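# Place rings from pallet onto size-matched holder pads

## Task

Take every ring off the pallet and set it lying flat on the pads of the holder whose size fits it; an inside-the-bore grip may be used. A ring only counts as placed if it stays there without the robot holding it, and nothing may be knocked or dropped off the table.

## Robot and tools

Robot: one arm with six joints (waist, shoulder, elbow, forearm roll, wrist pitch, wrist roll) and a two-finger parallel gripper. Its base may sit slightly tilted on a mounting block or post, which the clearance check treats as part of the arm. The elbow cannot fully straighten. Now and then an outside disturbance may tug a held part or shove a loose one.

Frame: all poses use the scene frame, in metres. The origin is on the table surface straight under the arm's base, +z is up, and +y is to the left when facing along +x. Orientations are quaternions written w first (qw, qx, qy, qz). Gripper axes: the fingers point along the gripper's +z and close along its y. end_effector_position is the spot between the pads when shut. Fingertips stick out about 33 mm past that point when closed and about 9 mm when fully open; while closing they travel roughly 24 mm farther out, so keep that clearance above surfaces. The reported hand position may be slightly off, more so at long reach.

The row: every motion command is a row of 10 numbers in this order: x, y, z (absolute target position, metres), qw, qx, qy, qz (absolute target orientation), then position, force_limit, speed for the fingers, each between -1 and 1. Finger position +1 is fully open (140 mm gap), about -0.8 is where the pads touch, and -1 means close until blocked. force_limit sets squeeze force: about 14 N at -1, 60 N at 0, 107 N at +1. speed sets finger rate: about 30, 140 and 250 mm/s at -1, 0 and +1. A row whose target lies over 0.6 m from the last reported position along any gripper axis is refused and nothing is sent. Always resend the desired quaternion rather than copying the possibly drifted one from the result. Each control step, the command is trimmed to at most 70 mm and 16 degrees away from the measured pose; the controller favours position over orientation when it cannot satisfy both.

execute_actions: argument actions is a list holding zero or one item, plus optional pictures (true/false; pictures come by default). Empty list: just report the state. Action item: {"rows": [...], "steps": n} with 1 to 15 rows and n up to 15 steps of 1/30 s each (default 15); one row is applied per step and the final row repeats to fill. Wait item: {"steps": n} with n up to 300, counted from the previous result, so thinking time uses part of it. After an action finishes, the arm only continues to the last trimmed pose, so a far target may need several calls.

move: argument target is one 10-number row as above (absolute pose plus finger values, the finger values sent at the start); optional speed in m/s from 0.002 to 0.5 (default 0.25), with turning capped at twice that value in rad/s. It drives a straight path of 0.5 to 10 s; longer paths stop early. It does not avoid obstacles, the hand lags and may overshoot the speed, especially near full reach. It ends when path, arm and fingers settle, or 5 s after the path ends. Its result adds a move line: done (settled near target), off_target, moving, held or fault, the distance from target, and limits (paced = pose was trimmed; held = clearance check blocked some steps, after which the arm can surge).

wait: argument seconds, 0 to 10; the robot gets nothing new meanwhile, though moving fingers keep going.

zoom_image: arguments camera (cam_head_left, cam_head_right, cam_high, cam_low, cam_wrist) and region [x0, y0, x1, y1] in that camera's pixels, origin top-left, at most 504 by 504. Image sizes: head, high and low cameras 896x504, wrist 504x504 (fisheye). Calibration in OpenCV convention is supplied and may be a few degrees and millimetres off.

finished_scene: argument scene, the integer number of the current scene.

Result lines: the state gives hand position, quaternion and velocities. object_status: 0 fingers moving, 1 blocked while opening, 2 blocked while closing (a grip), 3 reached the requested spot or pads met. Confirm a grip by reading 2. Stopped fingers stay put until a position differing by at least 0.01 is sent or the object yields. To squeeze harder during status 2, raise force_limit and also alter position (e.g. -1 to -0.98). position_measured is in counts, 3 fully open to 230 pads together, not linear in mm. HELD flags steps where the clearance check withheld part of the row; a pose unreachable line means the check altered or blocked the command. A Hand target line shows where the controller is currently driving.

Faults and care: the arm is stiff, so a target even slightly beyond a firm contact can trip a stop; faster moves hit harder. Joint load limits (N m): waist 295, shoulder 295, elbow 139, forearm roll 39.1, wrist pitch 39.1, wrist roll 39.1, held weight included. Reaching one, or an external force of 144 N anywhere on arm, tool or load, halts the arm for 10 s, drops the rest of the call and lets it yield. Long holding heats motors; a MOTOR HOT line warns, and an OVER-TEMPERATURE FAULT brakes the arm until cool. Avoid drops, slips, slamming, hard pushes and anything leaving the table. The simulation keeps running while you think.

Each tool is called after "Call:" by a JSON object that holds its "name" and its "arguments", one argument or row to a line.

## Session

Call:
{"name": "execute_actions", "arguments": {
  "actions": []
}}

Scene clock: 0.00 s of 9600.00 s.
end_effector_position=(+0.6659, -0.3554, +0.1853) position_measured=3 object_status=3 end_effector_quat_wxyz=(-0.208, +0.613, +0.762, +0.012) end_effector_velocity=(+0.001, -0.000, -0.001) end_effector_angular_velocity=(-0.002, -0.001, +0.001)
Joint positions: [-0.604  0.616  1.303  0.072  1.631 -0.796]
Joint velocities: [ 0.001  0.     0.    -0.001 -0.002  0.   ]
Hand target: +0.666, -0.355, +0.185; -0.208, +0.613, +0.762, +0.012

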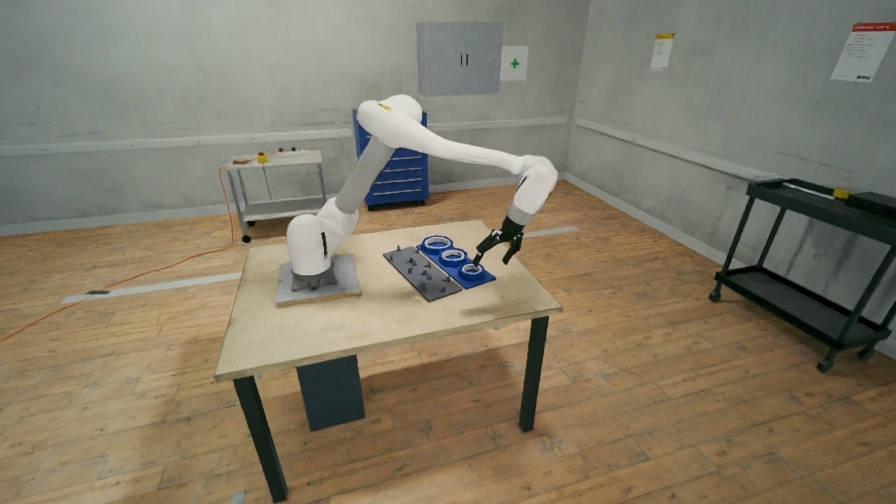

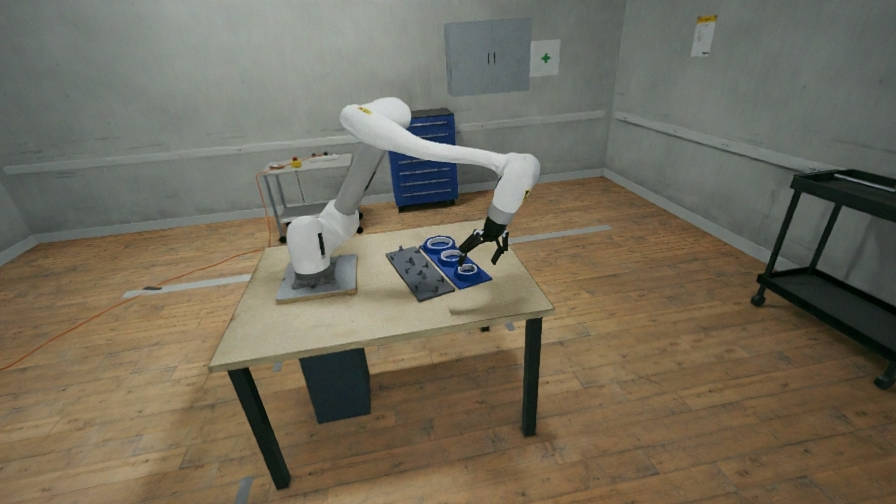

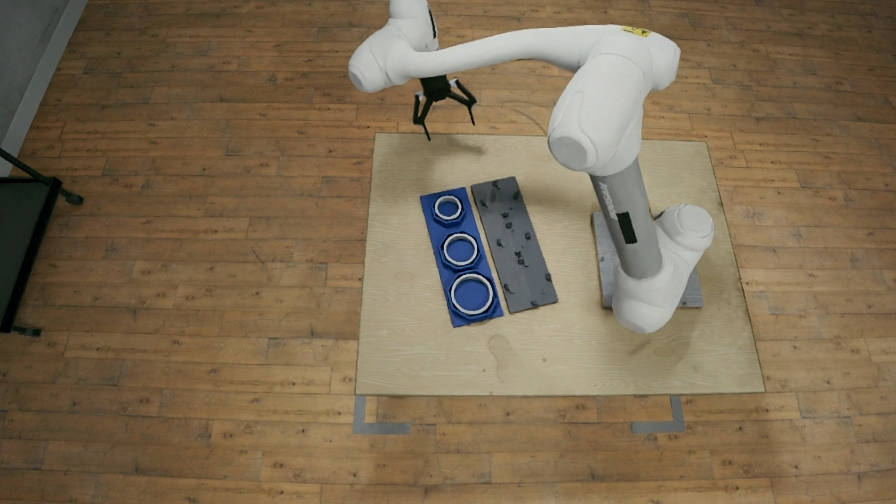

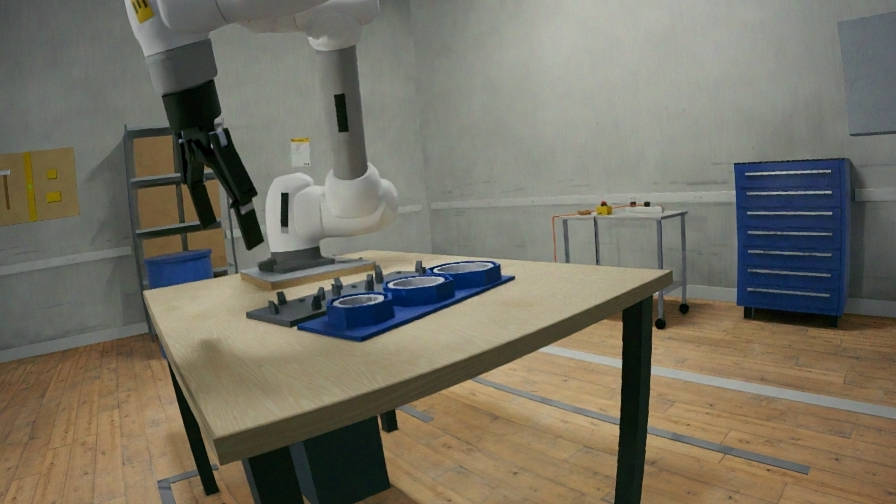

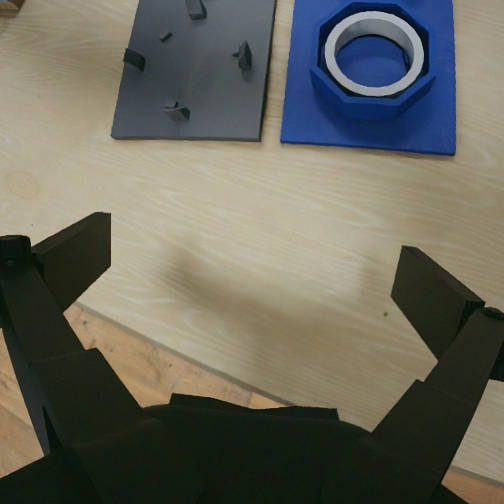

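Call:
{"name": "zoom_image", "arguments": {
  "camera": "cam_high",
  "region": [400, 165, 580, 335]
}}

Region (400, 165, 580, 335) of cam_high's 896x504 image, scaled by 2.800, with more detail than that image has.

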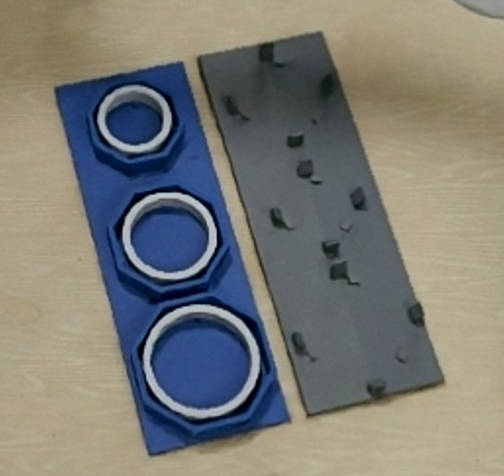

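Call:
{"name": "move", "arguments": {
  "target": [0.58,-0.12,0.25,0,0.616,0.788,0,-0.3,0,0]
}}

Scene clock: 19.73 s of 9600.00 s.
end_effector_position=(+0.5802, -0.1201, +0.2502) position_measured=167 object_status=3 end_effector_quat_wxyz=(-0.000, +0.616, +0.788, +0.000) end_effector_velocity=(-0.001, +0.000, +0.001) end_effector_angular_velocity=(-0.004, -0.002, -0.001)
Joint positions: [-0.3    0.112  1.841  0.004  1.183 -0.511]
Joint velocities: [ 0.002 -0.003  0.002 -0.004 -0.002  0.005]
Hand target: +0.580, -0.120, +0.250; +0.000, +0.616, +0.788, +0.000
Off the commanded pose: 0.000 m, 0 deg.
After step 90, 15.17 s passed at rest.
move: done
camera_calibration (this result's frames):
cam_wrist: T_world_to_cam=[[0.939029, 0.343661, -0.0110495, -0.502818], [0.329605, -0.890542, 0.313522, -0.379436], [0.097905, -0.298048, -0.949517, 0.329279], [0, 0, 0, 1]] pos_world=[0.564986, -0.0669644, 0.426062]

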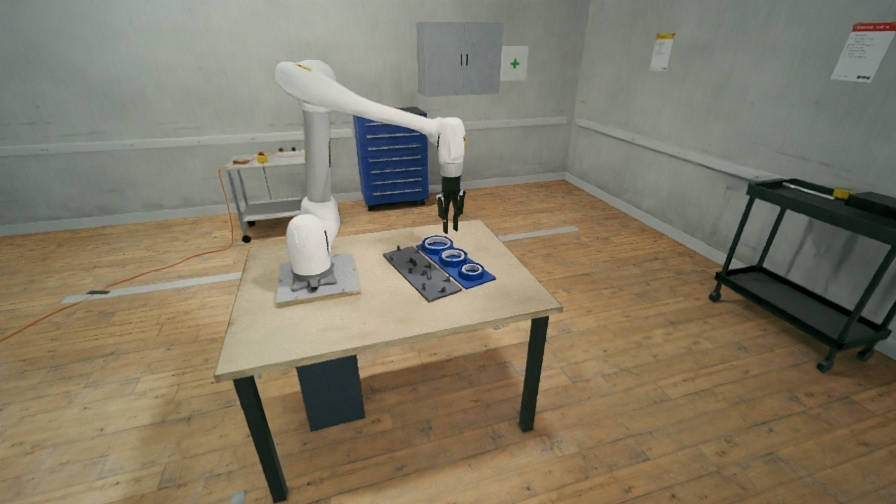

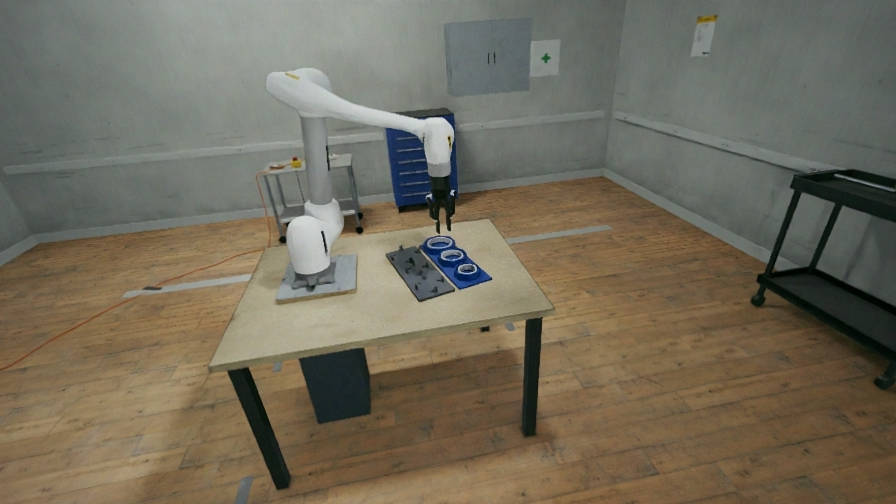

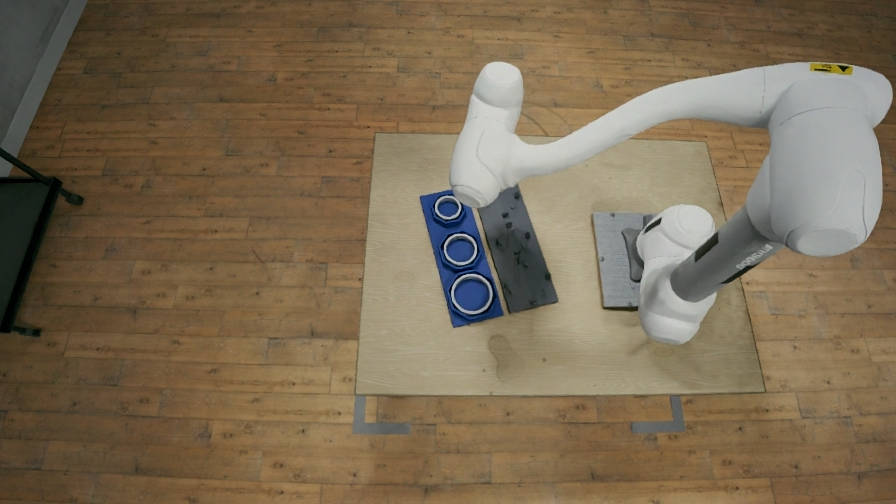

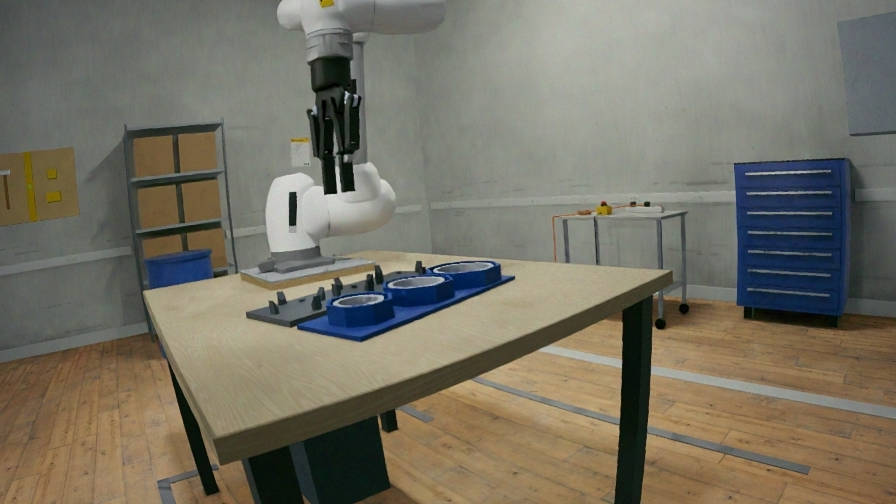

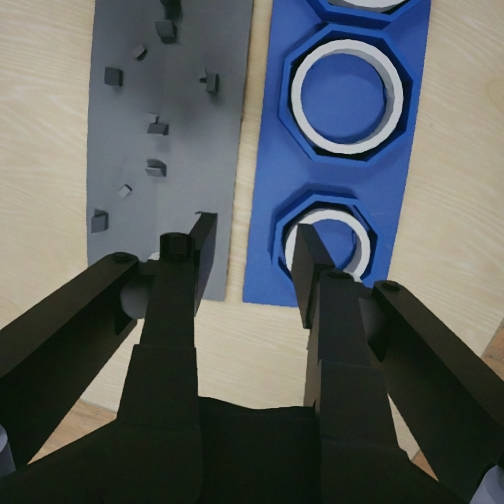

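Call:
{"name": "move", "arguments": {
  "target": [0.677,-0.159,0.09,0,0.616,0.788,0,-0.55,-0.5,0]
}}

Call:
{"name": "zoom_image", "arguments": {
  "camera": "cam_low",
  "region": [240, 200, 520, 350]
}}

Scene clock: 25.97 s of 9600.00 s.
end_effector_position=(+0.6768, -0.1589, +0.0900) position_measured=199 object_status=3 end_effector_quat_wxyz=(+0.000, +0.616, +0.788, +0.000) end_effector_velocity=(+0.001, +0.001, -0.002) end_effector_angular_velocity=(+0.001, +0.001, +0.002)
Joint positions: [-0.317  0.392  1.799  0.004  0.945 -0.528]
Joint velocities: [ 0.001  0.003 -0.001  0.    -0.001 -0.   ]
Hand target: +0.677, -0.159, +0.090; -0.000, +0.616, +0.788, +0.000
Off the commanded pose: 0.000 m, 0 deg.
After step 90, 1.97 s passed at rest.
move: done
camera_calibration (this result's frames):
cam_wrist: T_world_to_cam=[[0.938999, 0.343739, -0.0111519, -0.581999], [0.329695, -0.890461, 0.313657, -0.395725], [0.0978858, -0.298201, -0.949471, 0.156196], [0, 0, 0, 1]] pos_world=[0.661676, -0.105744, 0.265936]

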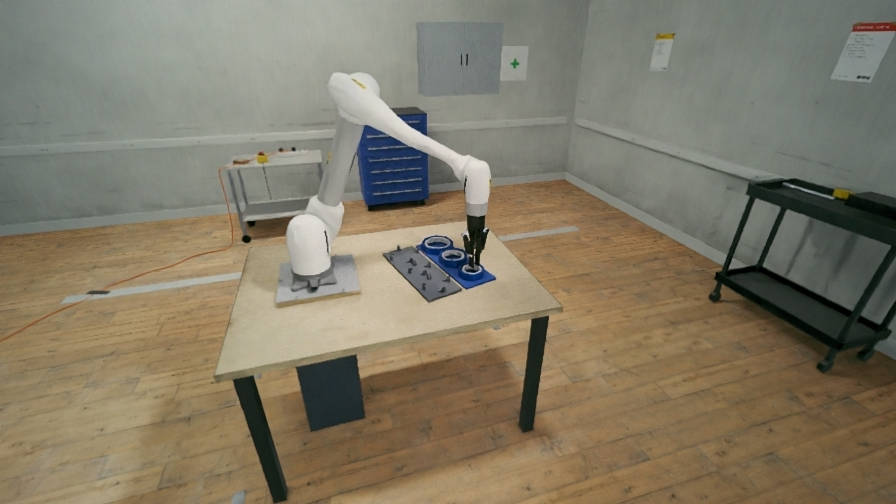

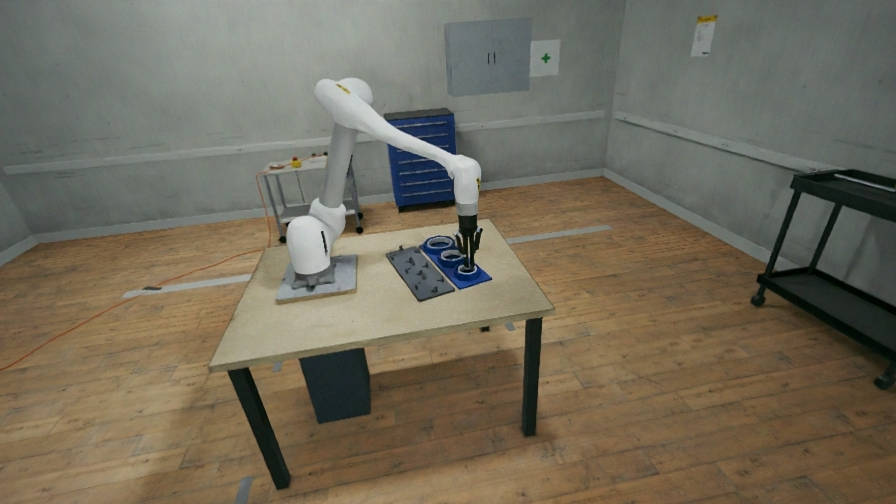

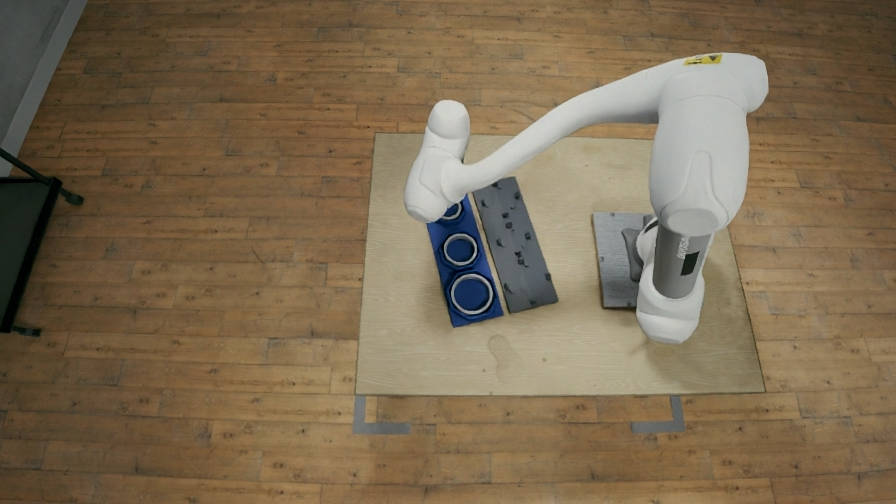

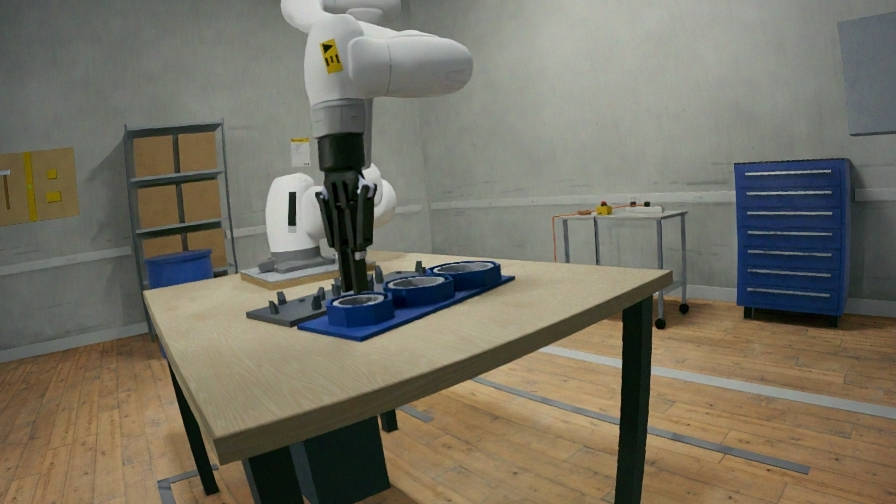

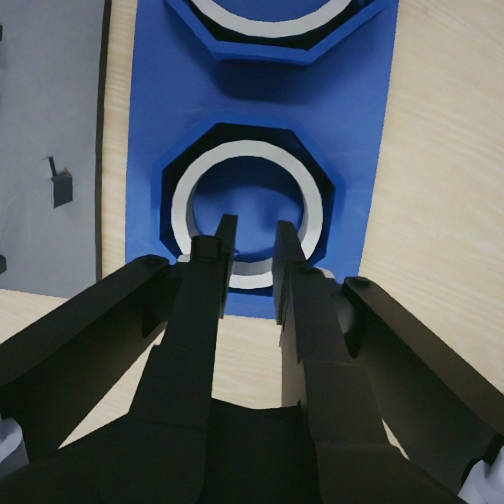

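Region (240, 200, 520, 350) of cam_low's 896x504 image, scaled by 1.800, with more detail than that image has; it fills the top 270 rows of this view, and the rest is white.

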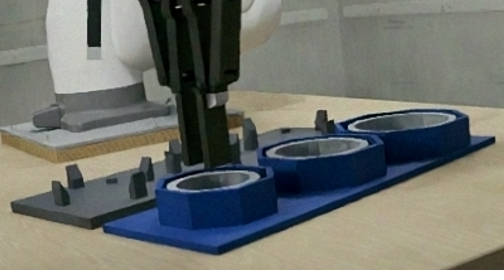

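Call:
{"name": "move", "arguments": {
  "target": [0.671,-0.156,0.065,0,0.616,0.788,0,-0.55,-0.5,0],
  "speed": 0.05
}}

Call:
{"name": "zoom_image", "arguments": {
  "camera": "cam_low",
  "region": [290, 230, 430, 350]
}}

Scene clock: 33.50 s of 9600.00 s.
end_effector_position=(+0.6710, -0.1560, +0.0651) position_measured=199 object_status=3 end_effector_quat_wxyz=(+0.000, +0.616, +0.788, +0.000) end_effector_velocity=(-0.000, -0.001, -0.001) end_effector_angular_velocity=(-0.002, -0.001, -0.002)
Joint positions: [-0.315  0.409  1.829  0.004  0.898 -0.527]
Joint velocities: [-0.001  0.001  0.001 -0.002 -0.003  0.001]
Hand target: +0.671, -0.156, +0.065; -0.000, +0.616, +0.788, +0.000
Off the commanded pose: 0.000 m, 0 deg.
After step 90, 3.67 s passed at rest.
move: done
camera_calibration (this result's frames):
cam_wrist: T_world_to_cam=[[0.939035, 0.34364, -0.0111987, -0.577842], [0.329612, -0.89048, 0.31369, -0.383345], [0.0978241, -0.298257, -0.949459, 0.133988], [0, 0, 0, 1]] pos_world=[0.655862, -0.102829, 0.240996]

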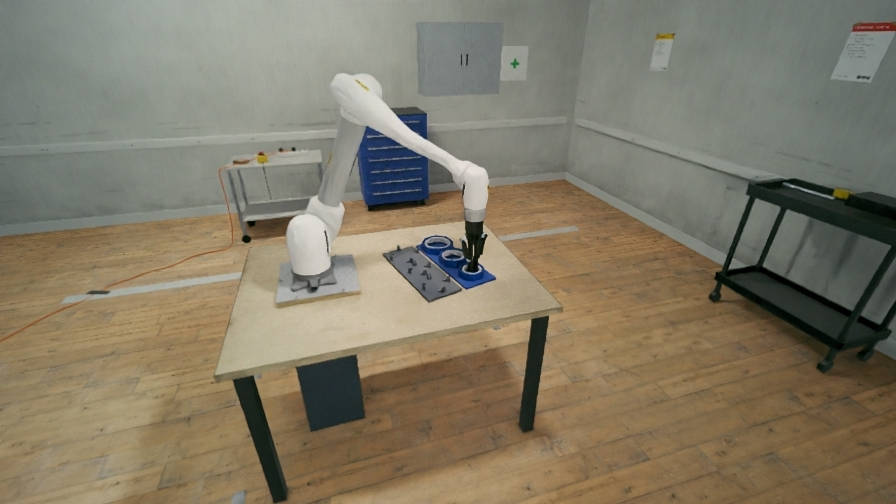

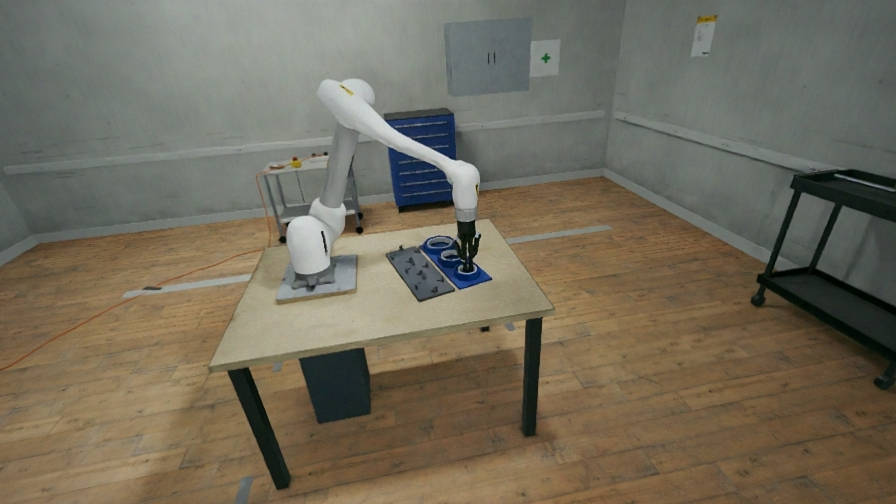

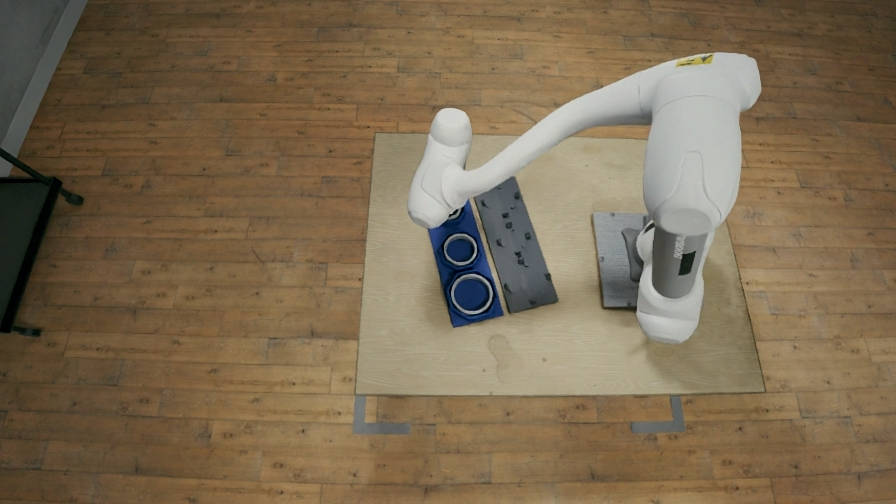

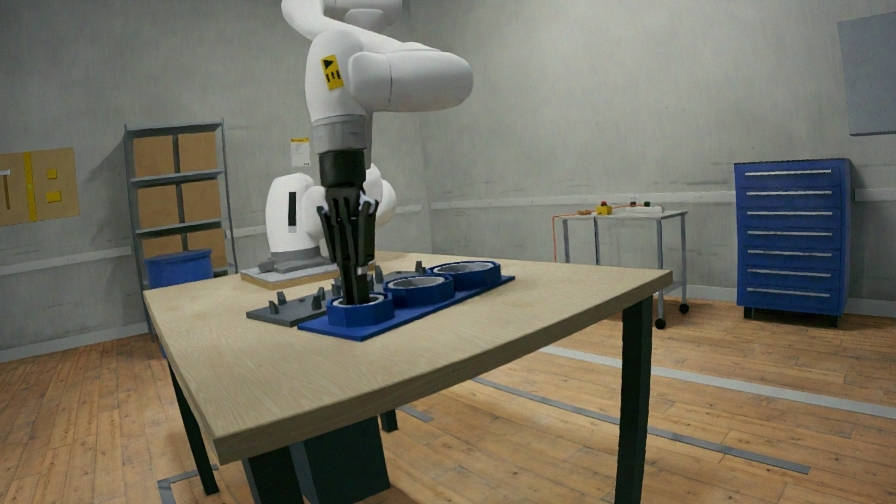

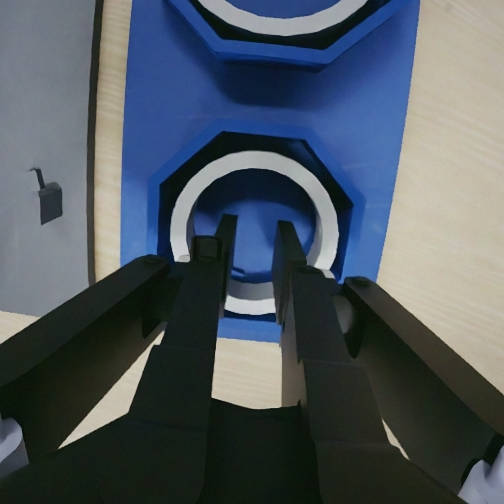

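Region (290, 230, 430, 350) of cam_low's 896x504 image, scaled by 3.600, with more detail than that image has; it fills the top 432 rows of this view, and the rest is white.

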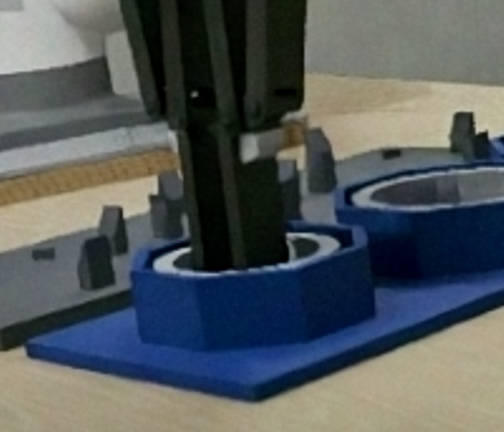

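Call:
{"name": "move", "arguments": {
  "target": [0.670,-0.153,0.052,0,0.616,0.788,0,-0.55,-0.5,0],
  "speed": 0.03
}}

Call:
{"name": "move", "arguments": {
  "target": [0.670,-0.153,0.052,0,0.616,0.788,0,1,0,-0.7]
}}

Call:
{"name": "move", "arguments": {
  "target": [0.670,-0.153,0.12,0,0.616,0.788,0,1,0,-0.7],
  "speed": 0.08
}}

Scene clock: 41.57 s of 9600.00 s.
end_effector_position=(+0.6700, -0.1530, +0.0521) position_measured=199 object_status=3 end_effector_quat_wxyz=(+0.000, +0.616, +0.788, +0.000) end_effector_velocity=(-0.001, +0.001, -0.002) end_effector_angular_velocity=(-0.000, +0.001, +0.001)
Joint positions: [-0.311  0.42   1.841  0.004  0.875 -0.523]
Joint velocities: [ 0.001  0.001  0.002 -0.001 -0.002  0.   ]
Hand target: +0.670, -0.153, +0.052; -0.000, +0.616, +0.788, +0.000
Off the commanded pose: 0.000 m, 0 deg.
After step 90, 4.33 s passed at rest.
move: done
camera_calibration (this result's frames):
cam_wrist: T_world_to_cam=[[0.939038, 0.343631, -0.0112027, -0.578072], [0.329605, -0.890482, 0.313692, -0.376287], [0.0978187, -0.298262, -0.949459, 0.122664], [0, 0, 0, 1]] pos_world=[0.654859, -0.0998474, 0.228027]

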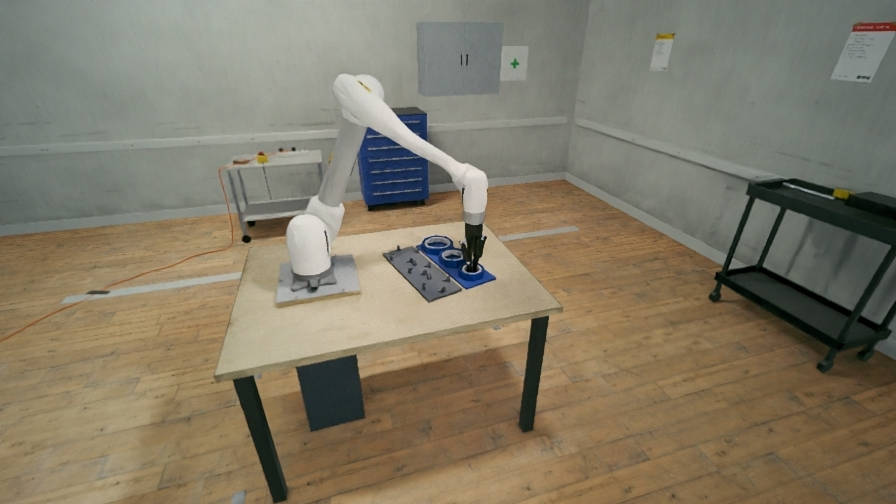

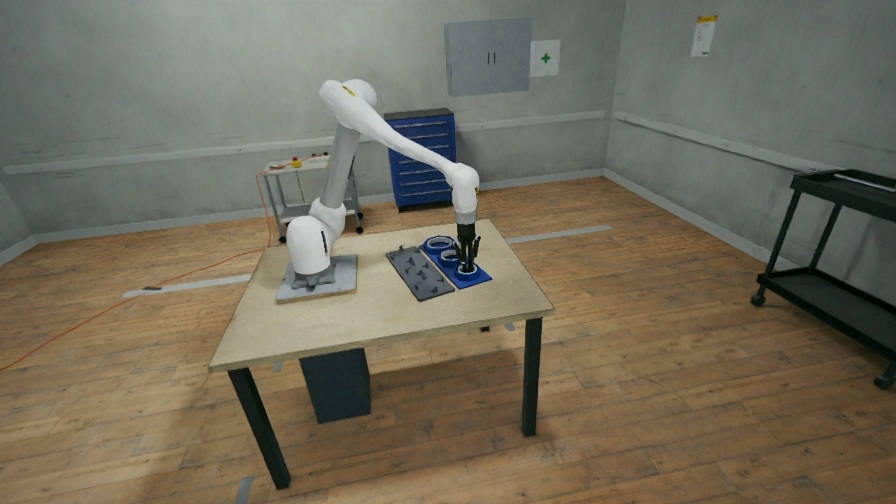

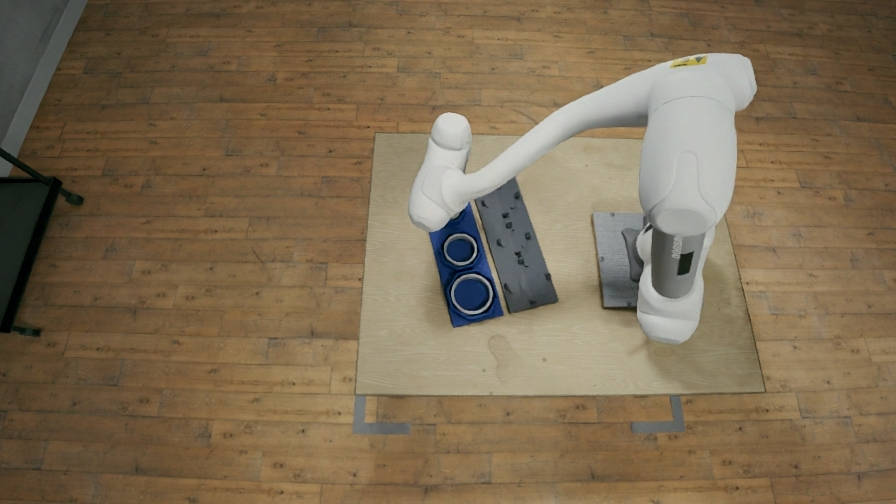

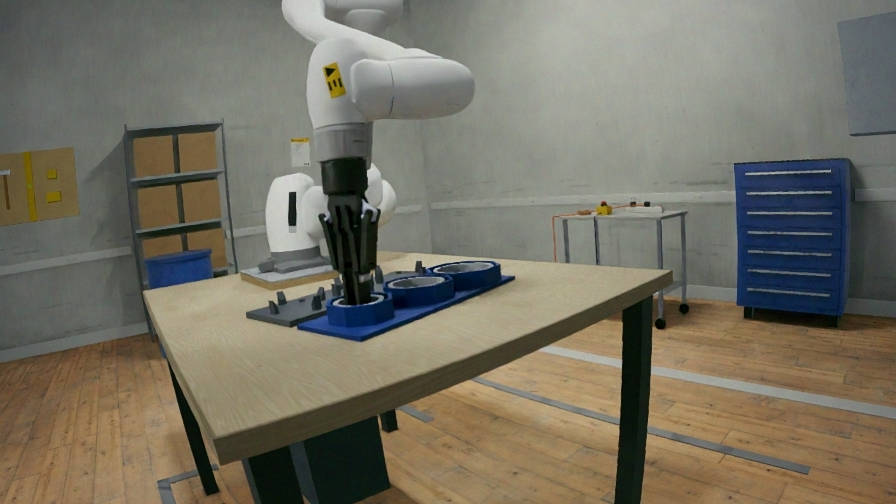

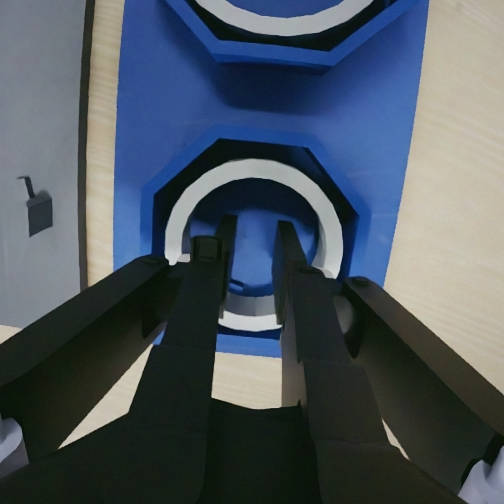

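Scene clock: 42.27 s of 9600.00 s.
end_effector_position=(+0.6700, -0.1530, +0.0520) position_measured=150 object_status=1 end_effector_quat_wxyz=(-0.000, +0.616, +0.788, +0.000) end_effector_velocity=(+0.001, +0.001, +0.001) end_effector_angular_velocity=(-0.001, -0.002, +0.002)
Joint positions: [-0.311  0.42   1.841  0.004  0.874 -0.523]
Joint velocities: [ 0.002 -0.002 -0.001 -0.     0.001 -0.   ]
Hand target: +0.670, -0.153, +0.052; -0.000, +0.616, +0.788, +0.000
Off the commanded pose: 0.000 m, 0 deg.
move: done
camera_calibration (this result's frames):
cam_wrist: T_world_to_cam=[[0.93905, 0.343598, -0.0112426, -0.578074], [0.329591, -0.890507, 0.313637, -0.376181], [0.0977532, -0.298226, -0.949476, 0.122581], [0, 0, 0, 1]] pos_world=[0.654843, -0.0998102, 0.227873]

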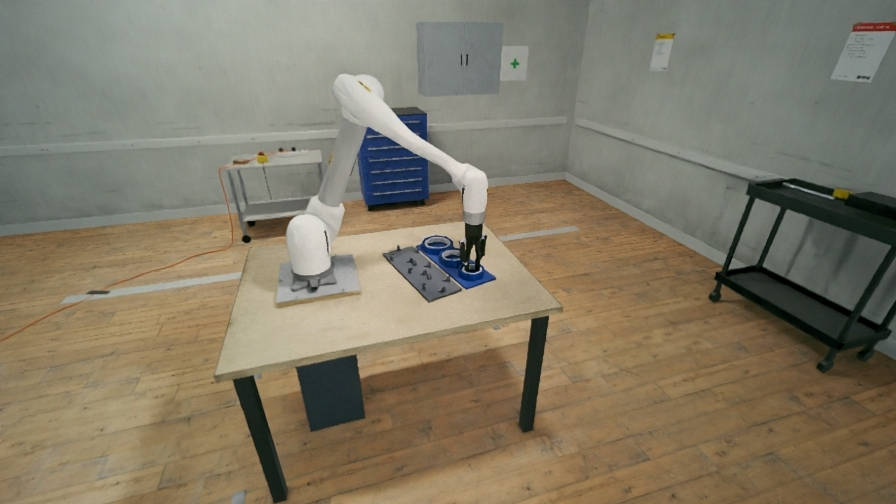

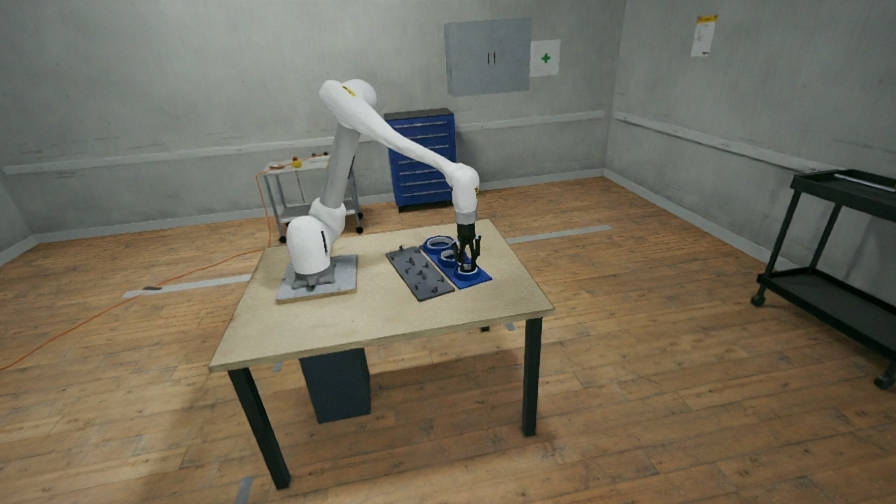

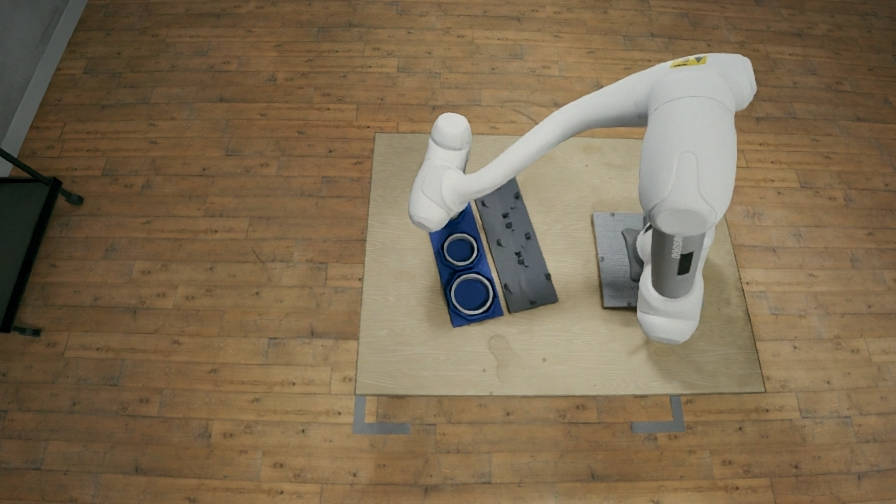

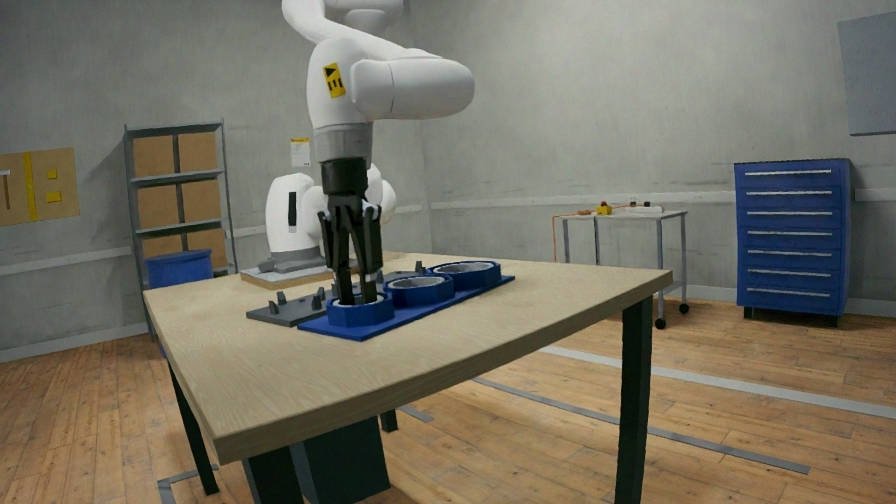

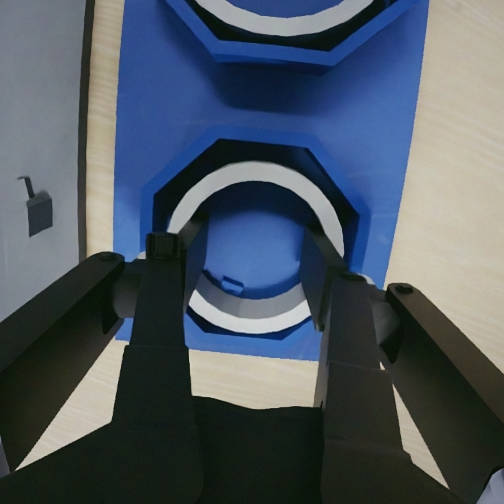

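Scene clock: 43.50 s of 9600.00 s.
end_effector_position=(+0.6700, -0.1530, +0.1199) position_measured=150 object_status=1 end_effector_quat_wxyz=(-0.000, +0.616, +0.788, -0.000) end_effector_velocity=(+0.001, -0.001, +0.002) end_effector_angular_velocity=(-0.001, -0.002, -0.001)
Joint positions: [-0.312  0.353  1.792  0.004  0.99  -0.523]
Joint velocities: [-0.001 -0.001 -0.003 -0.001  0.002  0.001]
Hand target: +0.670, -0.153, +0.120; +0.000, +0.616, +0.788, -0.000
Off the commanded pose: 0.000 m, 0 deg.
move: done
camera_calibration (this result's frames):
cam_wrist: T_world_to_cam=[[0.939059, 0.343572, -0.0112648, -0.577353], [0.329565, -0.890489, 0.313713, -0.397528], [0.0977517, -0.298307, -0.949451, 0.18703], [0, 0, 0, 1]] pos_world=[0.654897, -0.0998395, 0.295782]

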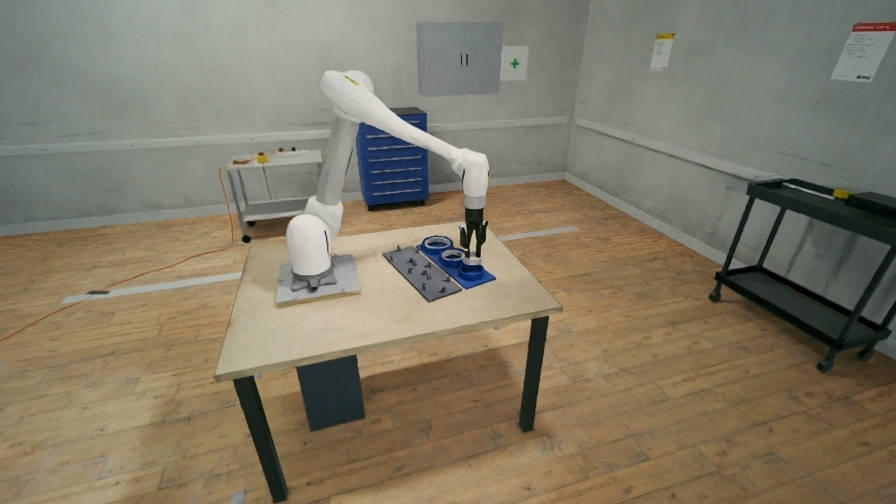

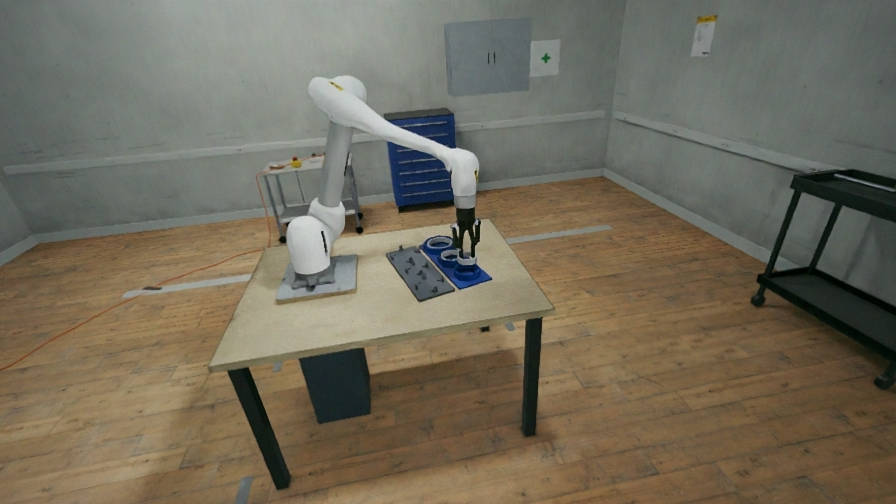

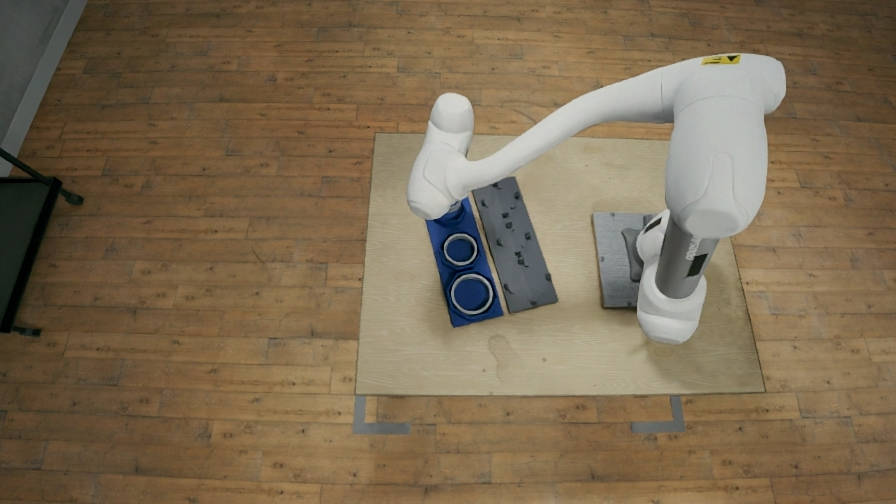

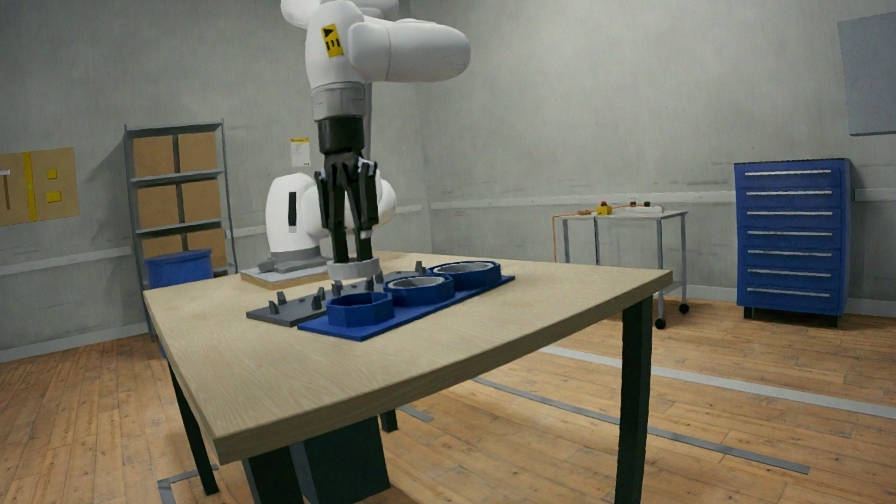

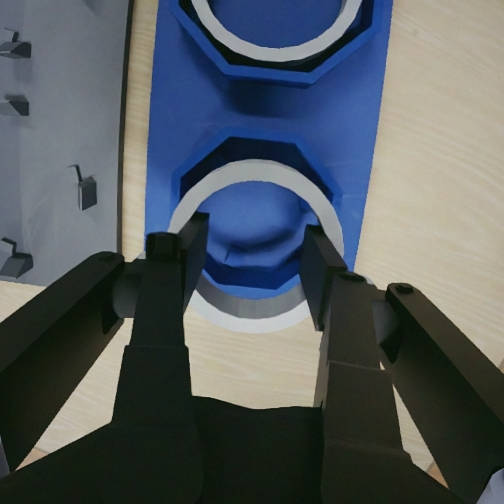

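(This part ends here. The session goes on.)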